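# Seat blender jar on base and switch it on

## Task

Put the blender jar onto its motor base so its square foot sits fully down over the square pad on top, then press the round START key on the base's slanted front once so the green lamp next to it lights (the key only works with the jar seated; pressing again or lifting the jar turns it off). Finish with the jar seated, the lamp on, the base standing upright on the table, and both hands released and moved away.

## Robot and tools

Robot: two arms, left_arm and right_arm, each ending in an identical five-finger right hand (the hands are not mirrored, so every hand number and axis means the same on both). The names are labels only, not image sides. A reference page of the hand can be viewed with show_instructions (no arguments, moves nothing).

Scene frame: metres, origin on the table top midway between the arms, +x out over the table, +z up, left_arm on the +y side. Result lines give each hand point's position (end_effector_position), orientation (end_effector_quat_wxyz) and velocities (m/s, rad/s) in this frame; printed positions can be off, more so at long reach.

Hand point: a point fixed to the palm, 0.05 m in front of it, where index pad and thumb tip meet in a pinch. Its own axes: +z along straight fingers (fingertips 0.06 to 0.07 m past it), +y out of the palm, +x across the palm toward the little finger. Across the palm the hand spans 0.08 m on the little side; on the thumb side 0.02 m with the thumb turned in front, up to 0.09 m otherwise. A wrist bracket on the little-finger side pokes 0.03 m beyond the point along +y and 0.11 m across, and can collide. Rotating about x or y shifts the point slightly.

The 28-number row (used by both execute_actions and move): one flat list covering both arms, each number in [-1, 1]. Numbers 1-14 are left: dx, dy, dz, rx, ry, rz, then little, ring, middle, index, thumb_bend, thumb_turn, force_limit, speed. Numbers 15-28 repeat this for right. Always send all 28, even if one arm is idle.

dx..rz are an offset, not a pose: the target equals the hand point's pose in the most recent result showing it, shifted in the hand point's own axes (before any such result, and for a second or later call within one reply, the offset counts from where the arm is when the action begins). 1.0 equals 0.6 m for dx, dy, dz or 180 degrees; rx, ry, rz form one rotation vector. Each row of an action is counted from that same base, not from the row before. All zeros therefore drive the arm back to that base, not a hold. Per control step the command is clipped to 100 mm and 16 degrees from the measured pose; position wins over orientation if both cannot be met; motion trails commands by about 0.17 s.

Hand numbers are absolute targets. little, ring, middle, index, thumb_bend: +1 straight/open, -1 fully curled. thumb_turn: +1 beside the palm, -1 across in front of it. Pinch is roughly index -0.22, thumb_bend -0.75, thumb_turn -0.57. force_limit maps -1..+1 to about 0..10 N fingertip load (0..15 N for the two thumb motors) at which a closing motor halts; it does not limit opening. speed maps -1..+1 to near zero..full (full travel in 0.6 s). Use speed -0.9 or lower for gentle closing. A whole-hand wrap with thumb turned in front holds objects 0.035 to 0.08 m wide; turn the thumb before arriving. A motor only starts when its target changes by at least 0.01, then locks at target or force. To keep a hand unchanged, resend the last eight hand numbers used for it; before any were used, send its hand_measured six values plus hand_force_limit and hand_speed. Loosen by sending a target more open than hand_measured.

execute_actions: {"actions": [...], "pictures": optional bool}. The list holds at most one item. Empty list: just report state. {"rows": [[28 numbers], ...], "steps": n}: up to 15 rows and 15 steps of 1/30 s each (default 15); each row lasts one step and the final row repeats. {"steps": n} alone: a wait of up to 300 steps counted from the previous result, reply time included. A refused call does nothing.

move: {"target": [28 numbers], "speed": m/s 0.002 to 0.5 (default 0.25; rotation capped at twice that in rad/s), "stop_force": N 13 to 80, optional}. Target offsets follow the same rule as above. Each arm travels a straight path; paths finish together, lasting 0.5 to 10 s, and do not avoid obstacles or the other arm. Hand numbers are sent at the start. With stop_force an arm's path ends when its wrist sensor feels that much extra push against the motion for 2 steps; it then backs to its position 2 steps earlier. Use it only for slow, non-rotating approaches, not when pulling away from something the hand presses on. The result adds a move: line: done, off_target, moving, held, contact, or fault per arm, plus limits (paced = pose clipped, held = some steps blocked), and distances to target.

wait: {"seconds": 0 to 10}; nothing new is sent.
zoom_image: {"camera": one of cam_head_left, cam_head_right, cam_high, cam_left_wrist, cam_right_wrist, "region": [x0, y0, x1, y1] pixels, at most 504 by 504}. Head and high cameras are 672x504, wrist cameras 616x616.
finished_scene: {"scene": current scene number}; irreversible, grades the scene.

Other result lines: Wrist force/torque per arm in the end effector's axes (offset up to about 5.5 N, noise, saturates near 100 N); hand_measured, hand_stopped_by (moving, target, force, stalled, fault), hand_load_n (loads near 0 mean a lost grip); Hand target; "pose unreachable" and HELD mark blocked commands; MOTOR HOT warns from 70 °C.

Avoid: pushing a stiff arm past contact (torque or 150 N force fault stops the arm 10 s); hard arm-on-arm hits or presses; dropping or knocking anything off the table; tipping the base; pressing START twice; lifting the jar after switching on. Objects may get brief random pushes. Hold loads briefly to limit heating.

Each tool is called as name(argument=value, ...), one argument or row to a line, values as JSON.

Reference images:

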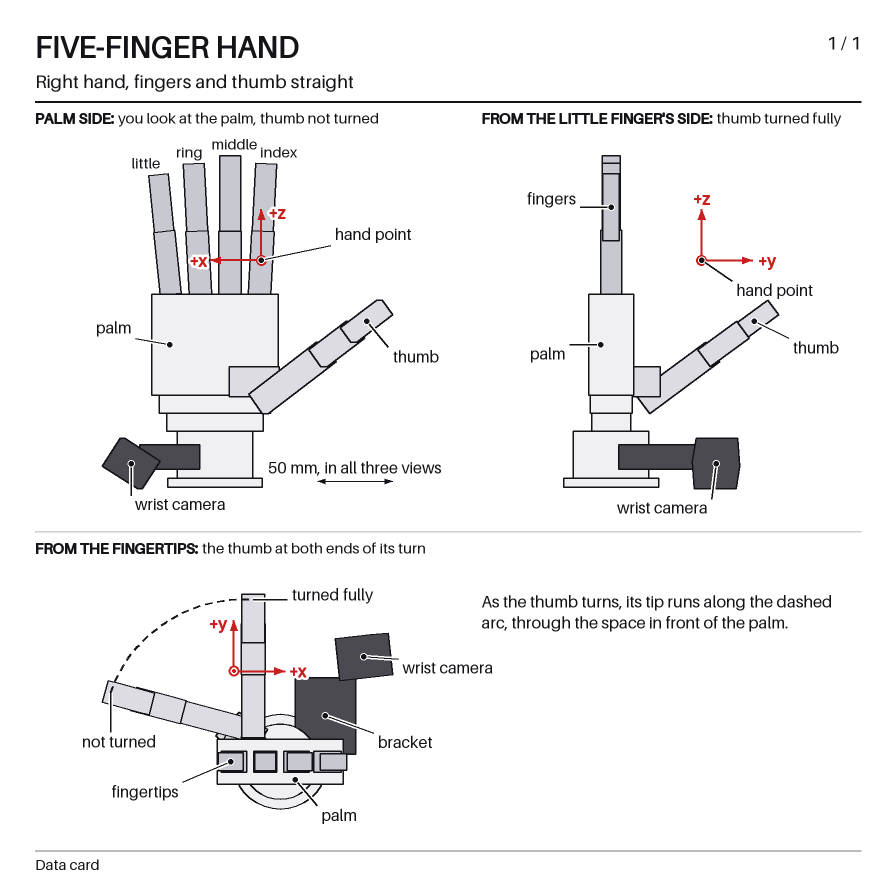

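## Session

execute_actions(
  actions=[],
)

Scene clock: 0.00 s of 6600.00 s.
left_arm: end_effector_position=(+0.1182, +1.2141, +0.6069) hand_measured=(+1.000, +1.000, +1.000, +1.000, +1.000, +1.000) hand_load_n=(+0.0, +0.0, +0.0, +0.0, +0.0, +0.0) hand_stopped_by=(target, target, target, target, target, target) hand_force_limit=0.00 hand_speed=-0.80 end_effector_quat_wxyz=(-0.038, -0.574, +0.817, +0.038) end_effector_velocity=(+0.000, -0.000, -0.000) end_effector_angular_velocity=(-0.000, +0.001, -0.001) | right_arm: end_effector_position=(+0.1241, -1.1055, +0.5801) hand_measured=(+1.000, +1.000, +1.000, +1.000, +1.000, +1.000) hand_load_n=(+0.0, +0.0, +0.0, +0.0, +0.0, +0.0) hand_stopped_by=(target, target, target, target, target, target) hand_force_limit=0.00 hand_speed=-0.80 end_effector_quat_wxyz=(+0.016, +0.710, +0.701, +0.069) end_effector_velocity=(+0.001, +0.001, +0.001) end_effector_angular_velocity=(-0.002, +0.001, +0.001)
Joint positions: left_arm=[ 1.175 -1.43   1.3    1.744  1.473 -1.808] | right_arm=[-1.992 -1.607  1.547  1.738  1.478 -1.869]
Joint velocities: left_arm=[-0.001 -0.     0.001  0.    -0.    -0.   ] | right_arm=[ 0.001 -0.002 -0.001  0.    -0.     0.   ]
Joint torques (N m, as the arm reports them, + toward a larger angle): no reading
Wrist force (N, on the end effector, along its own x y z axes, offset not removed): no reading
Wrist torque (N m, same axes, about the end effector's origin, offset not removed): no reading
Hand target (left_arm): +0.118, +1.214, +0.607; -0.038, -0.574, +0.817, +0.038
Hand target (right_arm): +0.124, -1.105, +0.580; +0.016, +0.710, +0.701, +0.069

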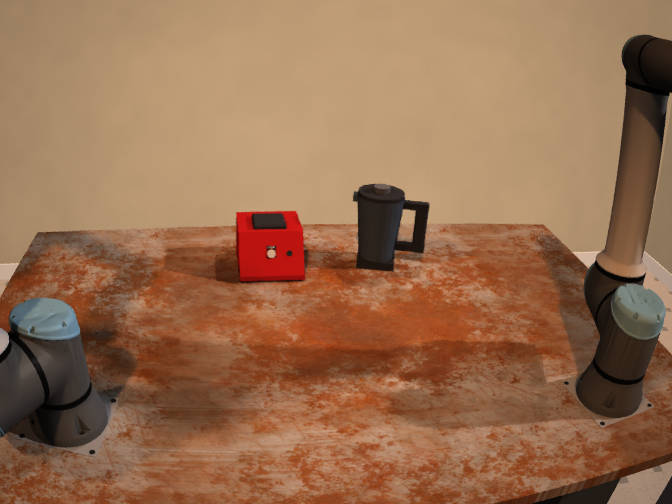

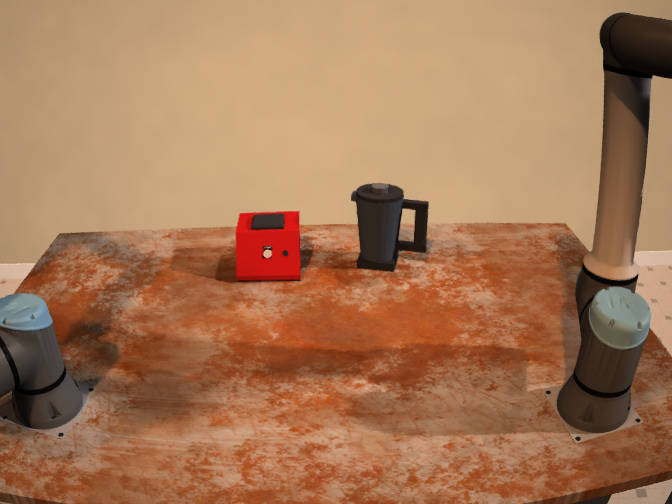

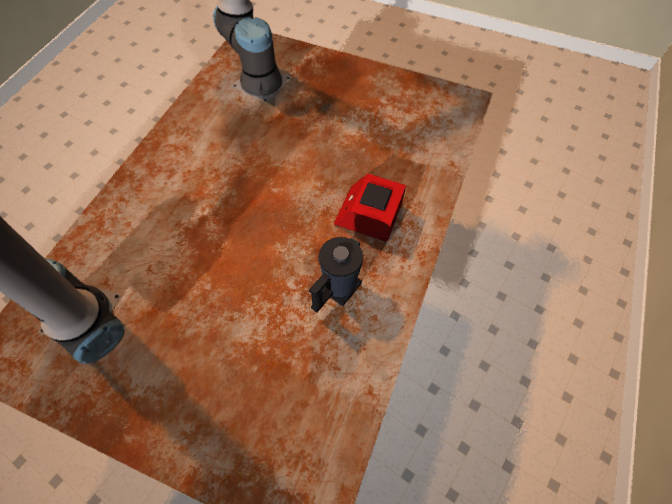

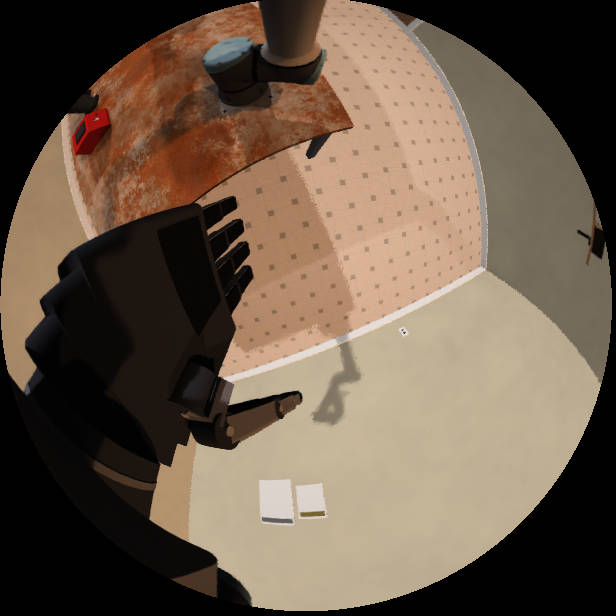

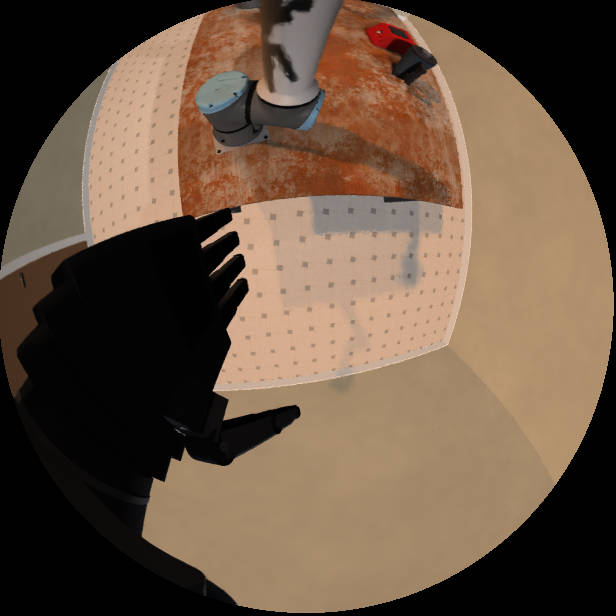

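zoom_image(
  camera="cam_head_left",
  region=[210, 160, 460, 310],
)

zoom_image(
  camera="cam_high",
  region=[280, 160, 440, 330],
)

zoom_image(
  camera="cam_head_right",
  region=[210, 160, 460, 310],
)

Region (210, 160, 460, 310) of cam_head_left's 672x504 image, scaled by 2.016, with more detail than that image has; it fills the top 302 rows of this view, and the rest is white.

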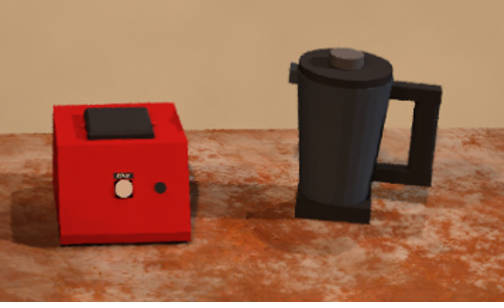

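Region (280, 160, 440, 330) of cam_high's 672x504 image, scaled by 2.965, with more detail than that image has; it fills the left 474 columns of this view, and the rest is white.

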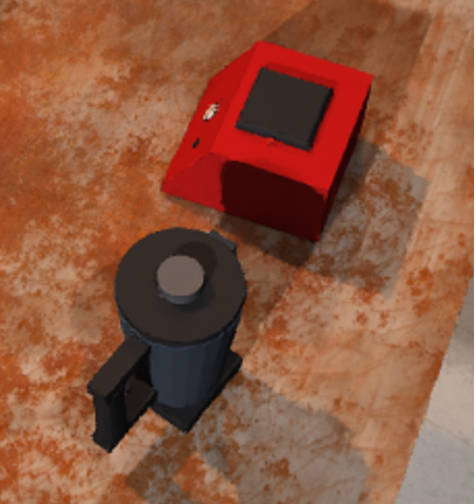

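Region (210, 160, 460, 310) of cam_head_right's 672x504 image, scaled by 2.016, with more detail than that image has; it fills the top 302 rows of this view, and the rest is white.

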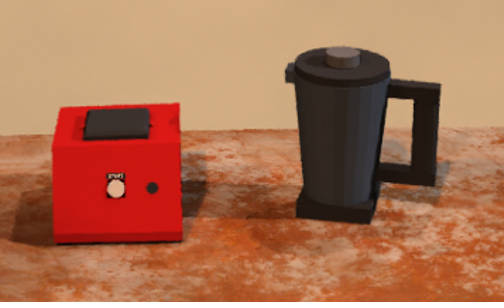

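move(
  target=[0.352,-0.819,0.099,-0.005,-0.030,0.285,-1,-1,-1,1,1,1,0,0.5, 0.253,0.685,0.237,0.029,0.046,-0.379,1,1,1,1,1,-1,0,0.5],
  speed=0.35,
)

Scene clock: 31.27 s of 6600.00 s.
left_arm: end_effector_position=(+0.4994, +0.8491, +0.5005) hand_measured=(-1.000, -1.000, -1.000, +1.000, +1.000, +1.000) hand_load_n=(+0.0, +0.0, +0.0, +0.0, +0.0, +0.0) hand_stopped_by=(target, target, target, target, target, target) hand_force_limit=0.00 hand_speed=0.50 end_effector_quat_wxyz=(-0.017, -0.161, +0.986, +0.049) end_effector_velocity=(+0.002, -0.002, -0.001) end_effector_angular_velocity=(-0.000, -0.001, -0.003) | right_arm: end_effector_position=(+0.5497, -0.9507, +0.4990) hand_measured=(+1.000, +1.000, +1.000, +1.000, +1.000, -1.000) hand_load_n=(+0.0, +0.0, +0.0, +0.0, +0.0, +0.0) hand_stopped_by=(target, target, target, target, target, target) hand_force_limit=0.00 hand_speed=0.50 end_effector_quat_wxyz=(-0.028, +0.189, +0.979, +0.065) end_effector_velocity=(+0.002, +0.001, +0.000) end_effector_angular_velocity=(+0.000, +0.001, +0.005)
Joint positions: left_arm=[ 0.108 -1.579  1.648  1.558  1.483 -1.975] | right_arm=[-1.052 -1.284  1.328  1.657  1.512 -2.129]
Joint velocities: left_arm=[-0.004  0.002 -0.001 -0.002  0.    -0.   ] | right_arm=[ 0.004  0.003 -0.005  0.002  0.001 -0.001]
Joint torques (N m, as the arm reports them, + toward a larger angle): left_arm=[-17.01 -18.51 -50.46   1.24  -1.64   0.15] | right_arm=[ 11.76 -59.1  -44.79   6.72   2.78  -2.42]
Wrist force (N, on the end effector, along its own x y z axes, offset not removed): left_arm=[-1.1 0.5 -2.2] | right_arm=[-4.2 1.5 3.7]
Wrist torque (N m, same axes, about the end effector's origin, offset not removed): left_arm=[0.19 -0.23 -0.11] | right_arm=[0.32 0.96 -0.21]
Hand target (left_arm): +0.500, +0.849, +0.500; -0.017, -0.161, +0.986, +0.049
Hand target (right_arm): +0.550, -0.951, +0.499; -0.028, +0.189, +0.979, +0.065
Off the commanded pose (left_arm): 0.001 m, 0 deg.
Off the commanded pose (right_arm): 0.001 m, 0 deg.
After step 90, 25.80 s passed at rest.
move: done

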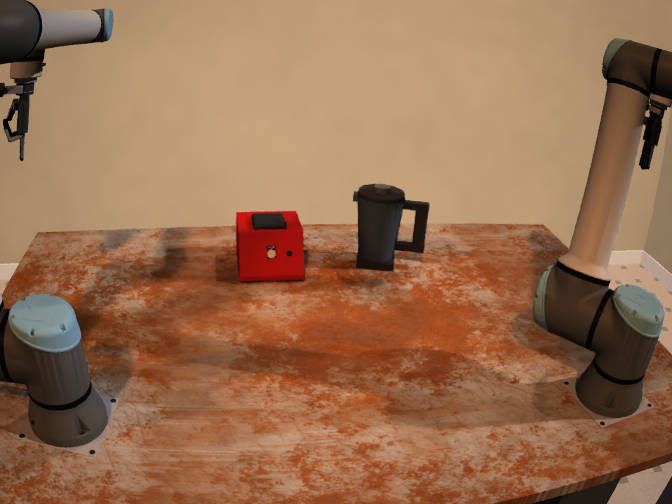

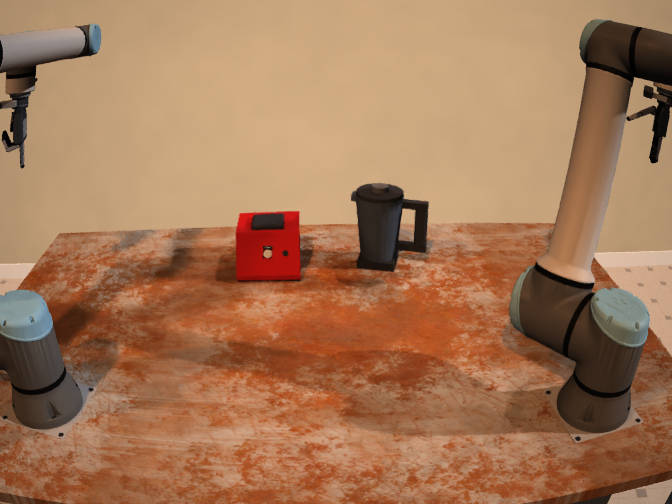

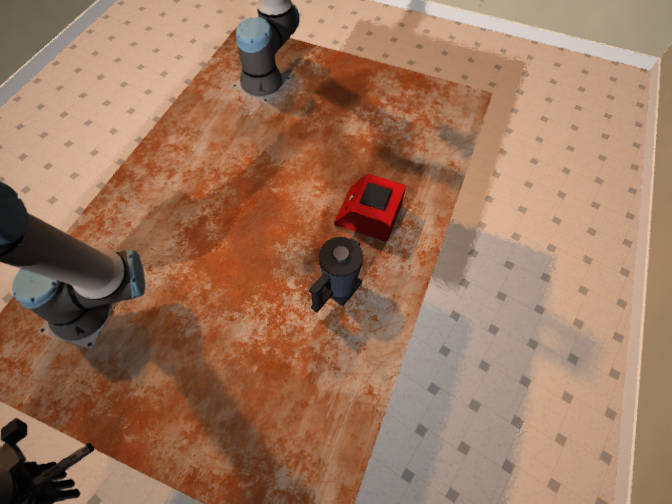

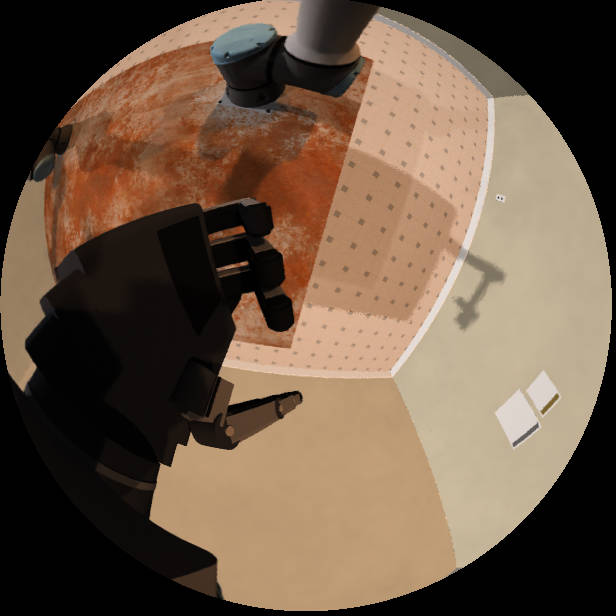

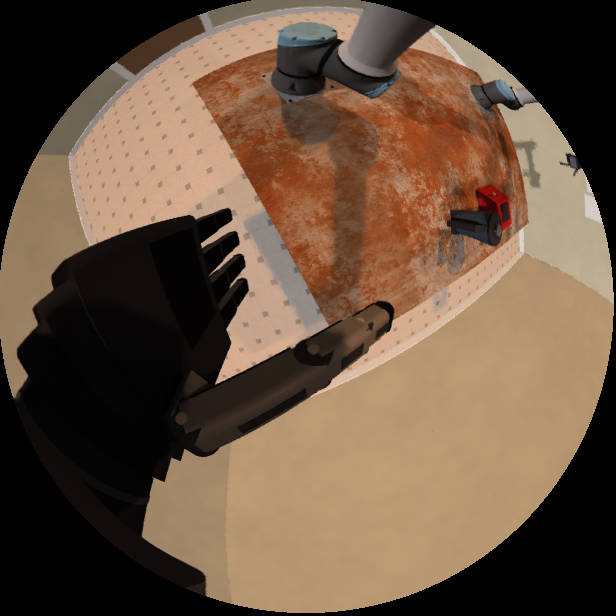

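move(
  target=[0.094,-0.661,0.404,0.003,-0.045,0.852,-1,-1,-1,1,1,1,0,0.5, 0.196,0.662,0.512,0.0006,-0.5218,-0.0609,1,1,1,1,1,-1,0,0.5],
  speed=0.4,
)

Scene clock: 49.07 s of 6600.00 s.
left_arm: end_effector_position=(+0.5586, +0.4787, +0.2198) hand_measured=(-1.000, -1.000, -1.000, +1.000, +1.000, +1.000) hand_load_n=(+0.0, +0.0, +0.0, +0.0, +0.0, +0.0) hand_stopped_by=(target, target, target, target, target, target) hand_force_limit=0.00 hand_speed=0.50 end_effector_quat_wxyz=(-0.000, +0.924, +0.383, -0.000) end_effector_velocity=(-0.000, -0.002, -0.001) end_effector_angular_velocity=(-0.003, +0.002, -0.011) | right_arm: end_effector_position=(+0.5800, -0.5007, +0.2491) hand_measured=(+1.000, +1.000, +1.000, +1.000, +1.000, -1.000) hand_load_n=(+0.0, +0.0, +0.0, +0.0, +0.0, +0.0) hand_stopped_by=(target, target, target, target, target, target) hand_force_limit=0.00 hand_speed=0.50 end_effector_quat_wxyz=(+0.700, +0.092, +0.702, -0.092) end_effector_velocity=(+0.002, +0.002, +0.000) end_effector_angular_velocity=(-0.006, -0.017, -0.007)
Joint positions: left_arm=[-0.323 -1.407  1.956  1.023  1.571  0.275] | right_arm=[-0.224 -1.661  2.574 -0.911  1.724 -1.572]
Joint velocities: left_arm=[-0.001  0.003 -0.001 -0.002  0.004  0.01 ] | right_arm=[ 0.012  0.014  0.001 -0.034  0.019 -0.004]
Joint torques (N m, as the arm reports them, + toward a larger angle): left_arm=[-16.13 -26.68 -41.3    1.71   2.02   3.9 ] | right_arm=[  4.94 -13.41 -22.21  -4.95   2.26  -2.46]
Wrist force (N, on the end effector, along its own x y z axes, offset not removed): left_arm=[-2.2 2.5 -1.3] | right_arm=[-5.0 -1.7 -1.4]
Wrist torque (N m, same axes, about the end effector's origin, offset not removed): left_arm=[0.44 -0.09 -0.03] | right_arm=[-0.13 1.01 -0.50]
Hand target (left_arm): +0.559, +0.479, +0.220; -0.000, +0.924, +0.383, -0.001
Hand target (right_arm): +0.580, -0.501, +0.249; +0.701, +0.092, +0.701, -0.093
Off the commanded pose (left_arm): 0.001 m, 0 deg.
Off the commanded pose (right_arm): 0.002 m, 0 deg.
After step 90, 10.73 s passed at rest.
move: done

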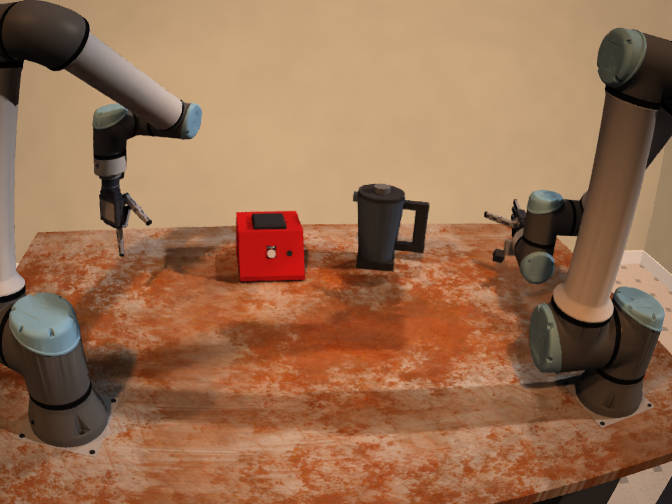

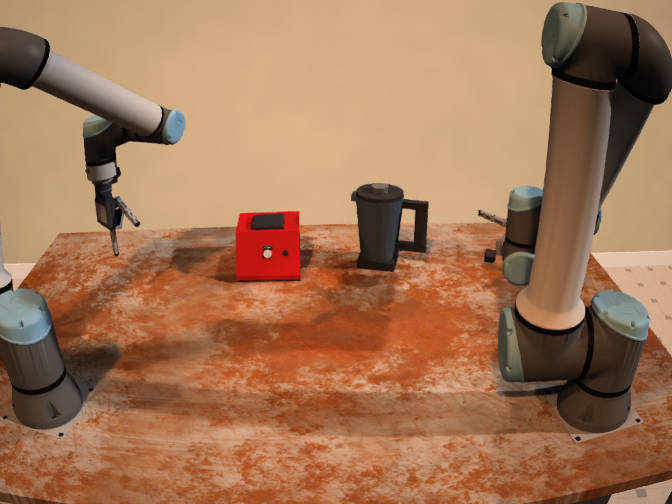

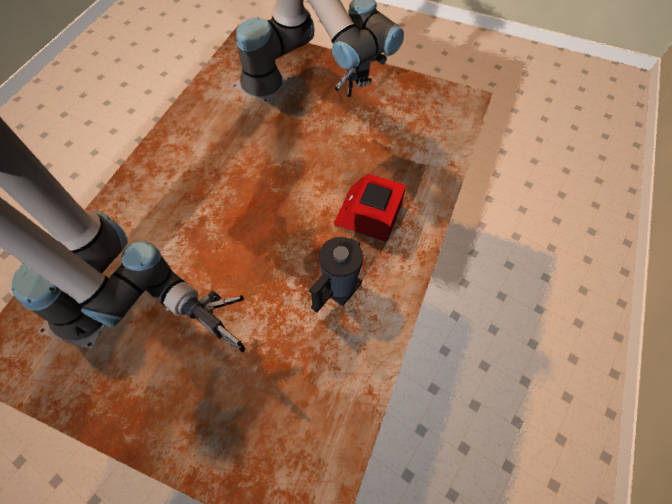

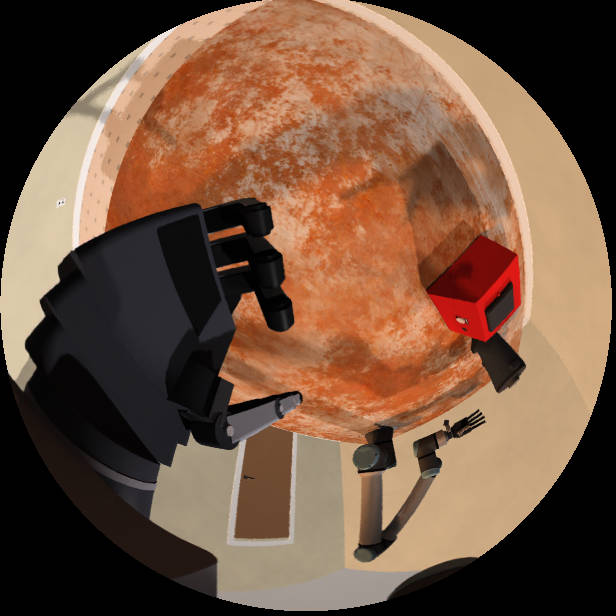

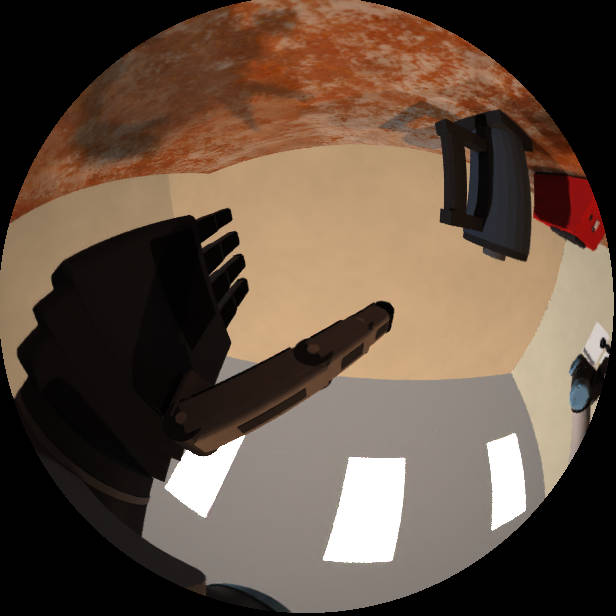

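move(
  target=[0.141,0.33,0,0,0,0,-1,-1,-1,1,1,1,0,0.5, 0.12,0.18,0.26,0,0,0,1,1,1,1,1,-1,0,0.5],
  speed=0.3,
)

Scene clock: 62.47 s of 6600.00 s.
left_arm: end_effector_position=(+0.7581, +0.3989, +0.2192) hand_measured=(-1.000, -1.000, -1.000, +1.000, +1.000, +1.000) hand_load_n=(+0.0, +0.0, +0.0, +0.0, +0.0, +0.0) hand_stopped_by=(target, target, target, target, target, target) hand_force_limit=0.00 hand_speed=0.50 end_effector_quat_wxyz=(-0.000, +0.924, +0.383, -0.000) end_effector_velocity=(+0.002, -0.000, -0.001) end_effector_angular_velocity=(+0.001, +0.003, +0.000) | right_arm: end_effector_position=(+0.7582, -0.4368, +0.1773) hand_measured=(+1.000, +1.000, +1.000, +1.000, +1.000, -1.000) hand_load_n=(+0.0, +0.0, +0.0, +0.0, +0.0, +0.0) hand_stopped_by=(target, target, target, target, target, target) hand_force_limit=0.00 hand_speed=0.50 end_effector_quat_wxyz=(+0.700, +0.091, +0.702, -0.092) end_effector_velocity=(+0.002, +0.001, -0.001) end_effector_angular_velocity=(+0.000, +0.001, +0.000)
Joint positions: left_arm=[-0.283 -1.083  1.508  1.147  1.571  0.315] | right_arm=[-0.053 -1.225  2.256 -1.029  1.895 -1.572]
Joint velocities: left_arm=[ 0.001  0.005 -0.006  0.004  0.001  0.001] | right_arm=[ 0.002  0.004 -0.004  0.001  0.002  0.   ]
Joint torques (N m, as the arm reports them, + toward a larger angle): left_arm=[ 21.89 -58.61 -45.82   5.14   2.31   3.03] | right_arm=[  9.21 -49.3  -32.03   0.25   3.13   2.61]
Wrist force (N, on the end effector, along its own x y z axes, offset not removed): left_arm=[-3.1 3.1 -1.0] | right_arm=[-5.4 3.3 3.4]
Wrist torque (N m, same axes, about the end effector's origin, offset not removed): left_arm=[0.48 0.09 0.00] | right_arm=[0.30 1.06 -0.42]
Hand target (left_arm): +0.758, +0.399, +0.219; -0.000, +0.924, +0.383, -0.000
Hand target (right_arm): +0.759, -0.437, +0.177; +0.700, +0.091, +0.702, -0.092
Off the commanded pose (left_arm): 0.001 m, 0 deg.
Off the commanded pose (right_arm): 0.001 m, 0 deg.
After step 90, 8.93 s passed at rest.
move: done

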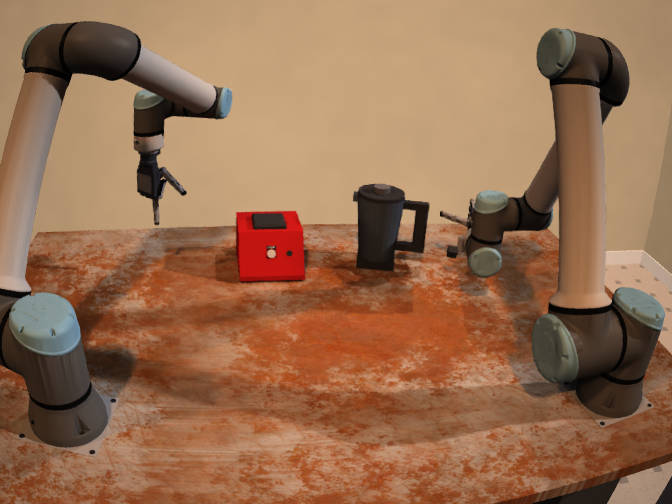

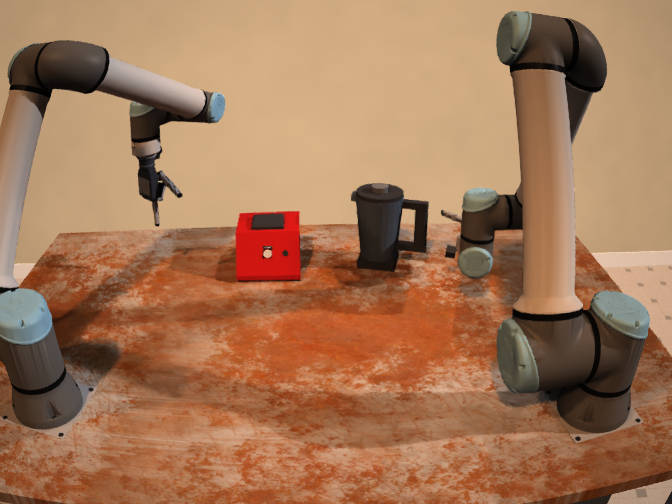

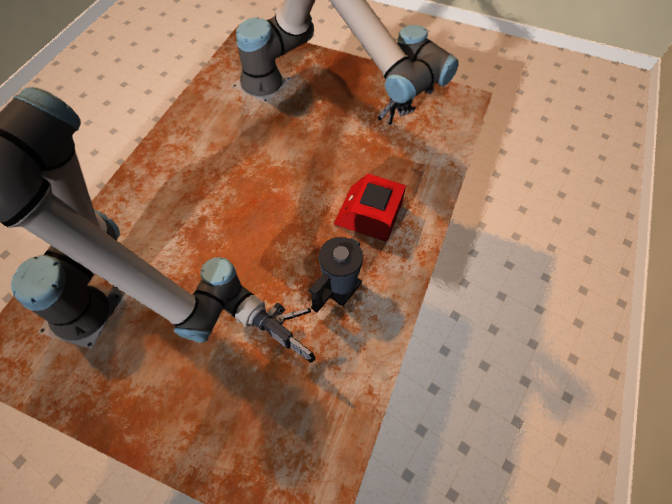

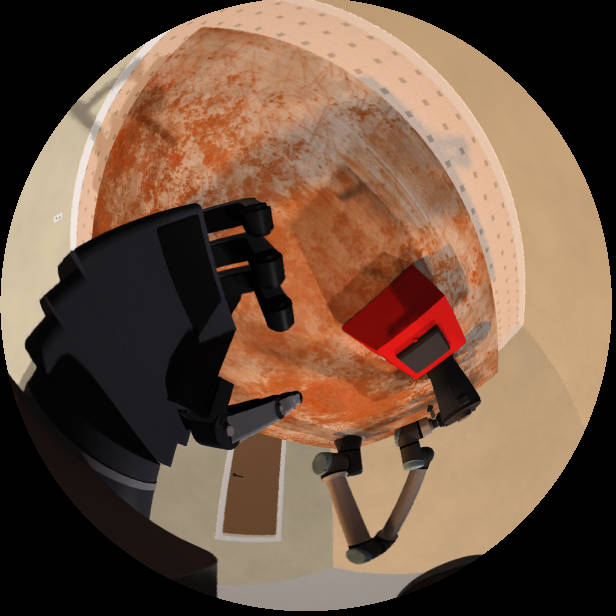

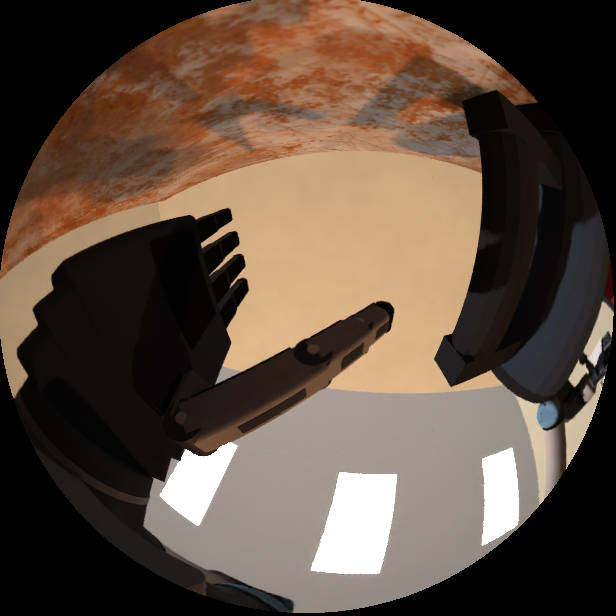

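zoom_image(
  camera="cam_high",
  region=[230, 230, 380, 380],
)

zoom_image(
  camera="cam_head_left",
  region=[340, 170, 520, 290],
)

Region (230, 230, 380, 380) of cam_high's 672x504 image, scaled by 3.360, with more detail than that image has.

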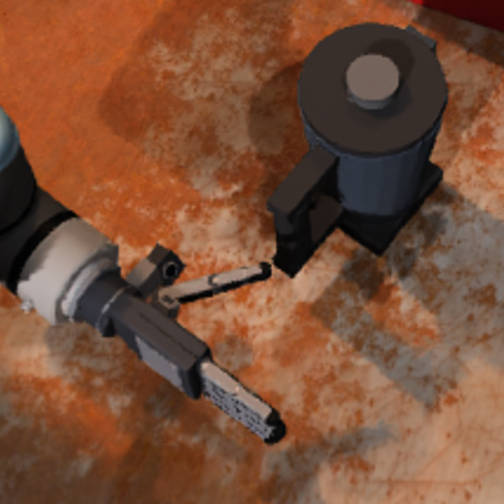

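Region (340, 170, 520, 290) of cam_head_left's 672x504 image, scaled by 2.800, with more detail than that image has.

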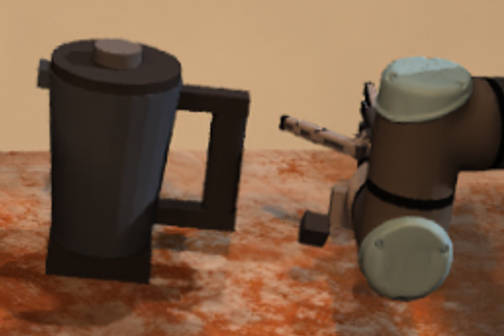

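move(
  target=[0,0,0,0,0,0,-1,-1,-1,1,1,1,0,0.5, 0.032,0.14,0,0,0,0,1,1,1,1,1,1,0,1],
  speed=0.08,
)

zoom_image(
  camera="cam_high",
  region=[240, 230, 390, 380],
)

zoom_image(
  camera="cam_head_left",
  region=[340, 170, 520, 290],
)

Scene clock: 73.43 s of 6600.00 s.
left_arm: end_effector_position=(+0.7581, +0.3989, +0.2192) hand_measured=(-1.000, -1.000, -1.000, +1.000, +1.000, +1.000) hand_load_n=(+0.0, +0.0, +0.0, +0.0, +0.0, +0.0) hand_stopped_by=(target, target, target, target, target, target) hand_force_limit=0.00 hand_speed=0.50 end_effector_quat_wxyz=(-0.000, +0.924, +0.383, -0.000) end_effector_velocity=(+0.001, -0.000, -0.000) end_effector_angular_velocity=(-0.003, -0.001, +0.001) | right_arm: end_effector_position=(+0.7797, -0.3560, +0.1580) hand_measured=(+1.000, +1.000, +1.000, +1.000, +1.000, +1.000) hand_load_n=(+0.0, +0.0, +0.0, +0.0, +0.0, +0.0) hand_stopped_by=(target, target, target, target, target, target) hand_force_limit=0.00 hand_speed=1.00 end_effector_quat_wxyz=(+0.701, +0.091, +0.702, -0.093) end_effector_velocity=(-0.000, +0.002, -0.001) end_effector_angular_velocity=(-0.000, +0.001, +0.000)
Joint positions: left_arm=[-0.283 -1.083  1.508  1.147  1.571  0.315] | right_arm=[ 0.092 -1.131  2.153 -1.02   2.04  -1.572]
Joint velocities: left_arm=[ 0.001  0.    -0.001 -0.002  0.002 -0.   ] | right_arm=[ 0.004  0.003 -0.001 -0.     0.004 -0.   ]
Joint torques (N m, as the arm reports them, + toward a larger angle): left_arm=[  3.1  -92.14 -29.24   1.58  -1.06  -3.69] | right_arm=[  6.93 -55.45 -30.52   0.03   2.64  -0.81]
Wrist force (N, on the end effector, along its own x y z axes, offset not removed): left_arm=[-1.8 0.6 1.6] | right_arm=[-7.0 1.0 2.9]
Wrist torque (N m, same axes, about the end effector's origin, offset not removed): left_arm=[0.06 -0.24 -0.12] | right_arm=[0.04 1.05 -0.27]
Hand target (left_arm): +0.758, +0.399, +0.219; -0.000, +0.924, +0.383, -0.000
Hand target (right_arm): +0.780, -0.356, +0.158; +0.701, +0.091, +0.702, -0.093
Off the commanded pose (left_arm): 0.000 m, 0 deg.
Off the commanded pose (right_arm): 0.000 m, 0 deg.
After step 90, 6.37 s passed at rest.
move: done

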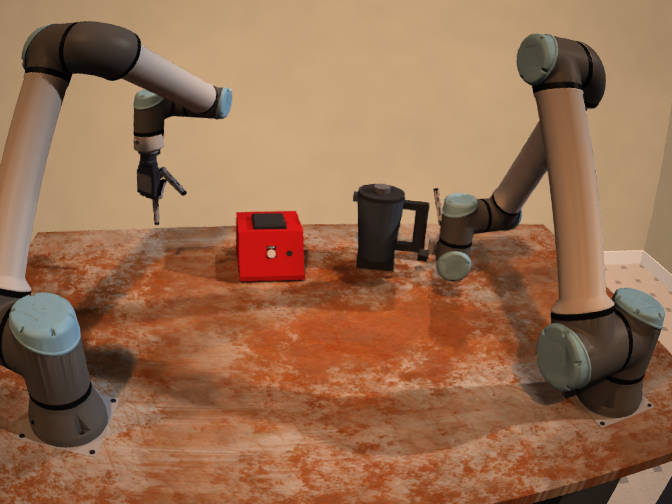

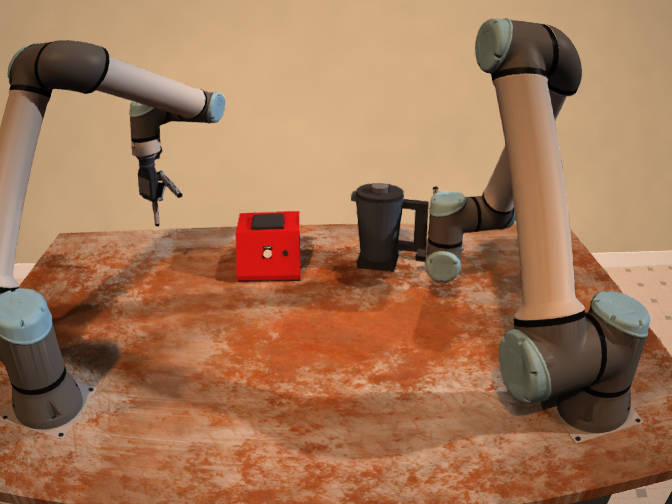

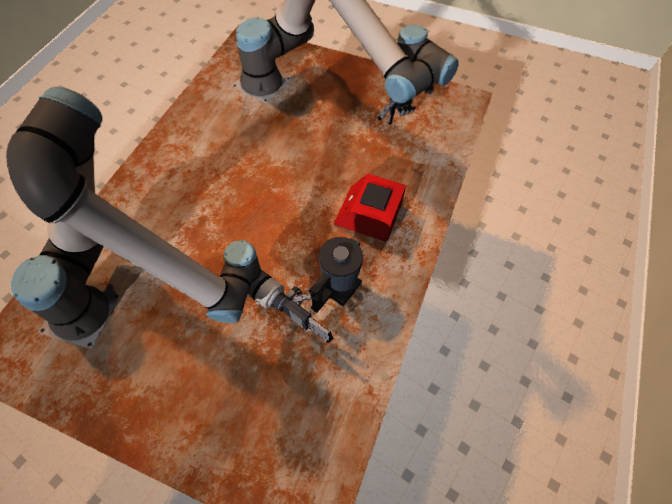

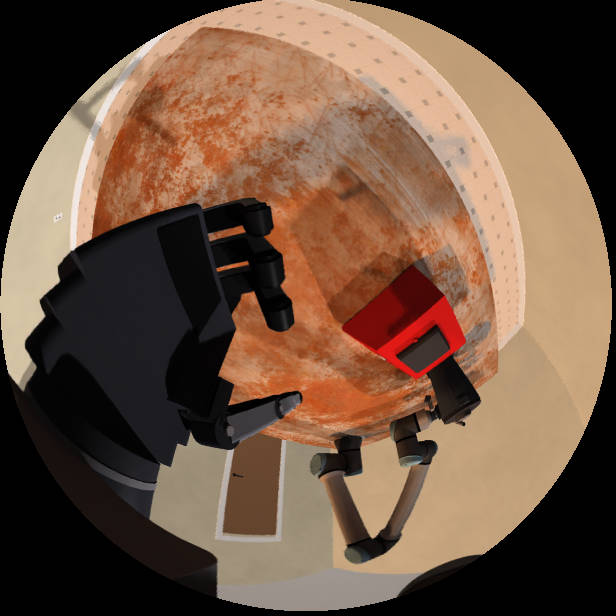

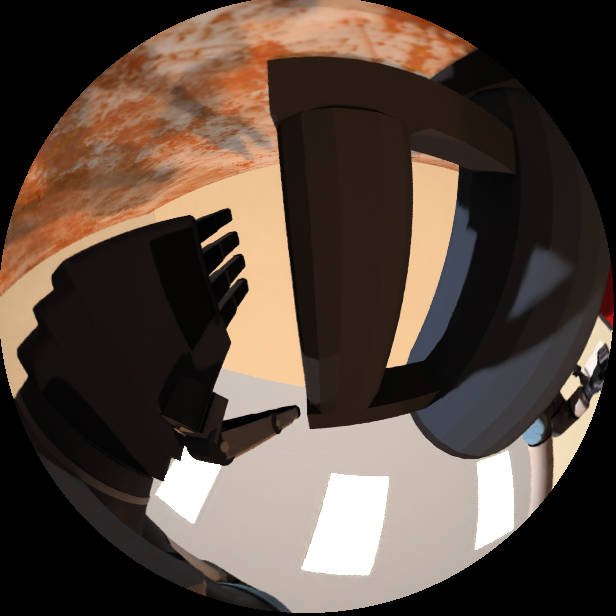

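Region (240, 230, 390, 380) of cam_high's 672x504 image, scaled by 3.360, with more detail than that image has.

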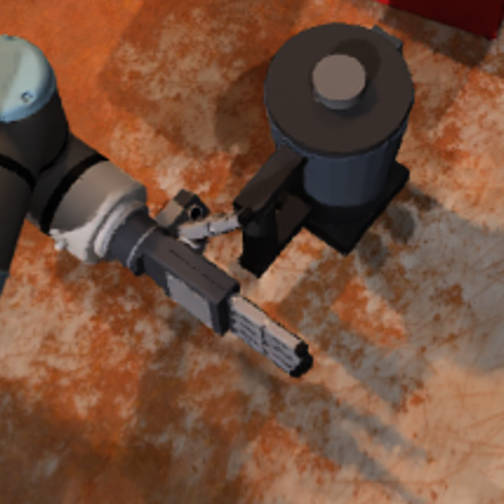

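Region (340, 170, 520, 290) of cam_head_left's 672x504 image, scaled by 2.800, with more detail than that image has.

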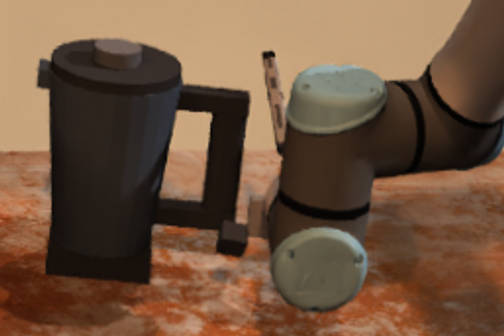

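move(
  target=[0,0,0,0,0,0,-1,-1,-1,1,1,1,0,0.5, 0,0.07,-0.025,0,0,0,1,1,1,1,1,1,0,1],
  speed=0.05,
)

zoom_image(
  camera="cam_high",
  region=[260, 240, 380, 360],
)

Scene clock: 77.87 s of 6600.00 s.
left_arm: end_effector_position=(+0.7581, +0.3989, +0.2192) hand_measured=(-1.000, -1.000, -1.000, +1.000, +1.000, +1.000) hand_load_n=(+0.0, +0.0, +0.0, +0.0, +0.0, +0.0) hand_stopped_by=(target, target, target, target, target, target) hand_force_limit=0.00 hand_speed=0.50 end_effector_quat_wxyz=(-0.000, +0.924, +0.383, -0.000) end_effector_velocity=(+0.000, -0.001, +0.000) end_effector_angular_velocity=(-0.002, -0.001, -0.001) | right_arm: end_effector_position=(+0.7761, -0.3119, +0.1579) hand_measured=(+1.000, +1.000, +1.000, +1.000, +1.000, +1.000) hand_load_n=(+0.0, +0.0, +0.0, +0.0, +0.0, +0.5) hand_stopped_by=(target, target, target, target, target, target) hand_force_limit=0.00 hand_speed=1.00 end_effector_quat_wxyz=(+0.701, +0.091, +0.702, -0.093) end_effector_velocity=(-0.001, +0.002, -0.001) end_effector_angular_velocity=(+0.001, +0.001, -0.001)
Joint positions: left_arm=[-0.283 -1.083  1.508  1.147  1.571  0.315] | right_arm=[ 0.169 -1.11   2.113 -1.002  2.117 -1.573]
Joint velocities: left_arm=[-0.001 -0.    -0.    -0.001  0.001  0.   ] | right_arm=[ 0.003  0.002 -0.002  0.002  0.005  0.002]
Joint torques (N m, as the arm reports them, + toward a larger angle): left_arm=[ -2.79 -88.94 -30.16   1.84   0.58  -2.27] | right_arm=[ 13.23 -58.55 -32.67   0.3    1.2   -1.88]
Wrist force (N, on the end effector, along its own x y z axes, offset not removed): left_arm=[-3.4 2.6 -1.2] | right_arm=[-8.6 -5.9 1.3]
Wrist torque (N m, same axes, about the end effector's origin, offset not removed): left_arm=[0.50 0.15 -0.14] | right_arm=[-0.41 1.43 -0.56]
Hand target (left_arm): +0.758, +0.399, +0.219; -0.000, +0.924, +0.383, -0.000
Hand target (right_arm): +0.776, -0.312, +0.158; +0.701, +0.091, +0.702, -0.093
Off the commanded pose (left_arm): 0.000 m, 0 deg.
Off the commanded pose (right_arm): 0.000 m, 0 deg.
After step 90, 0.10 s passed at rest.
move: done

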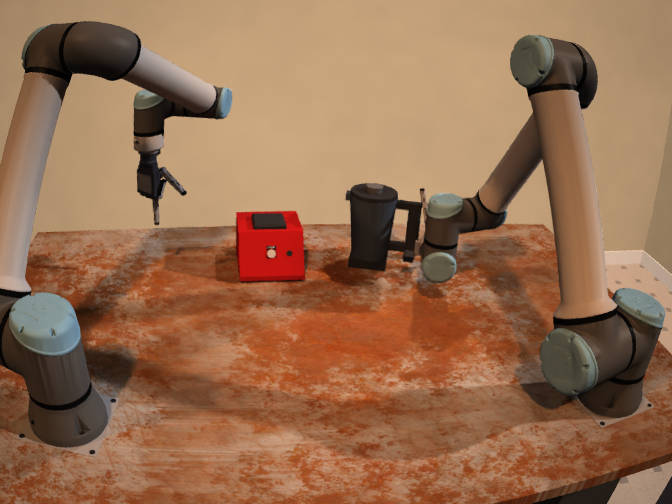

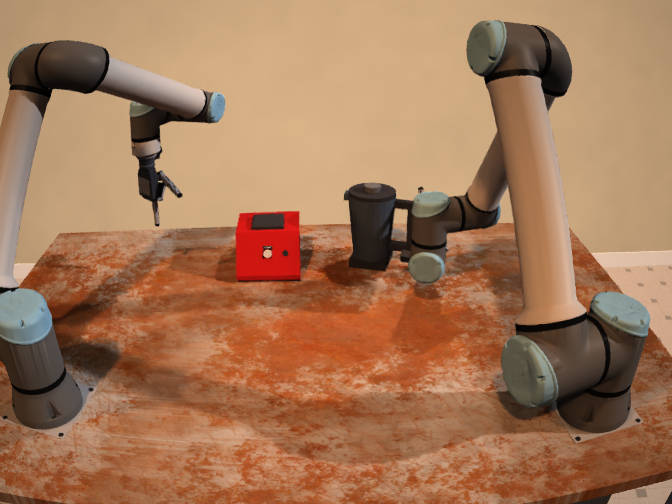

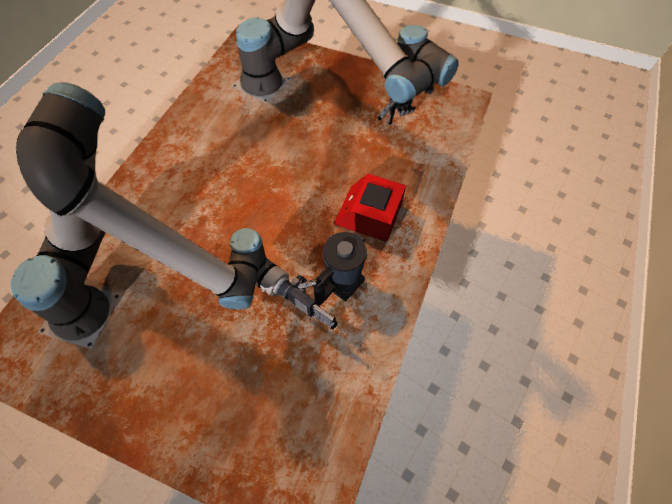

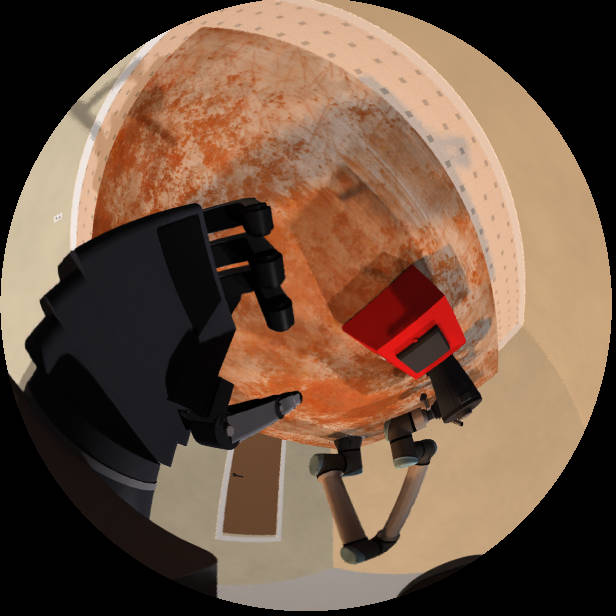

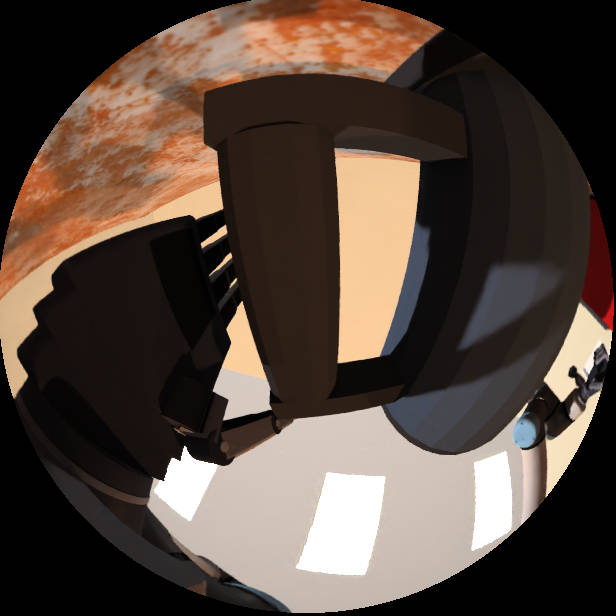

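Region (260, 240, 380, 360) of cam_high's 672x504 image, scaled by 4.200, with more detail than that image has.

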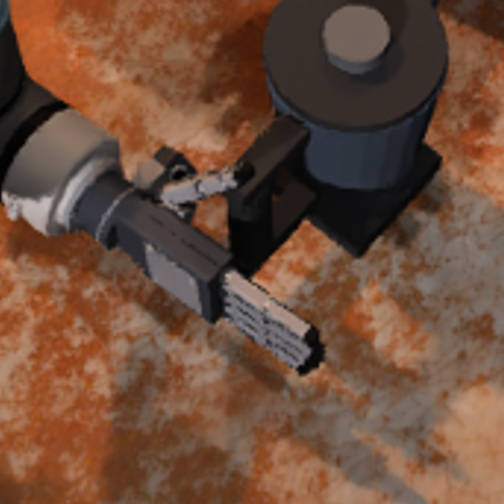

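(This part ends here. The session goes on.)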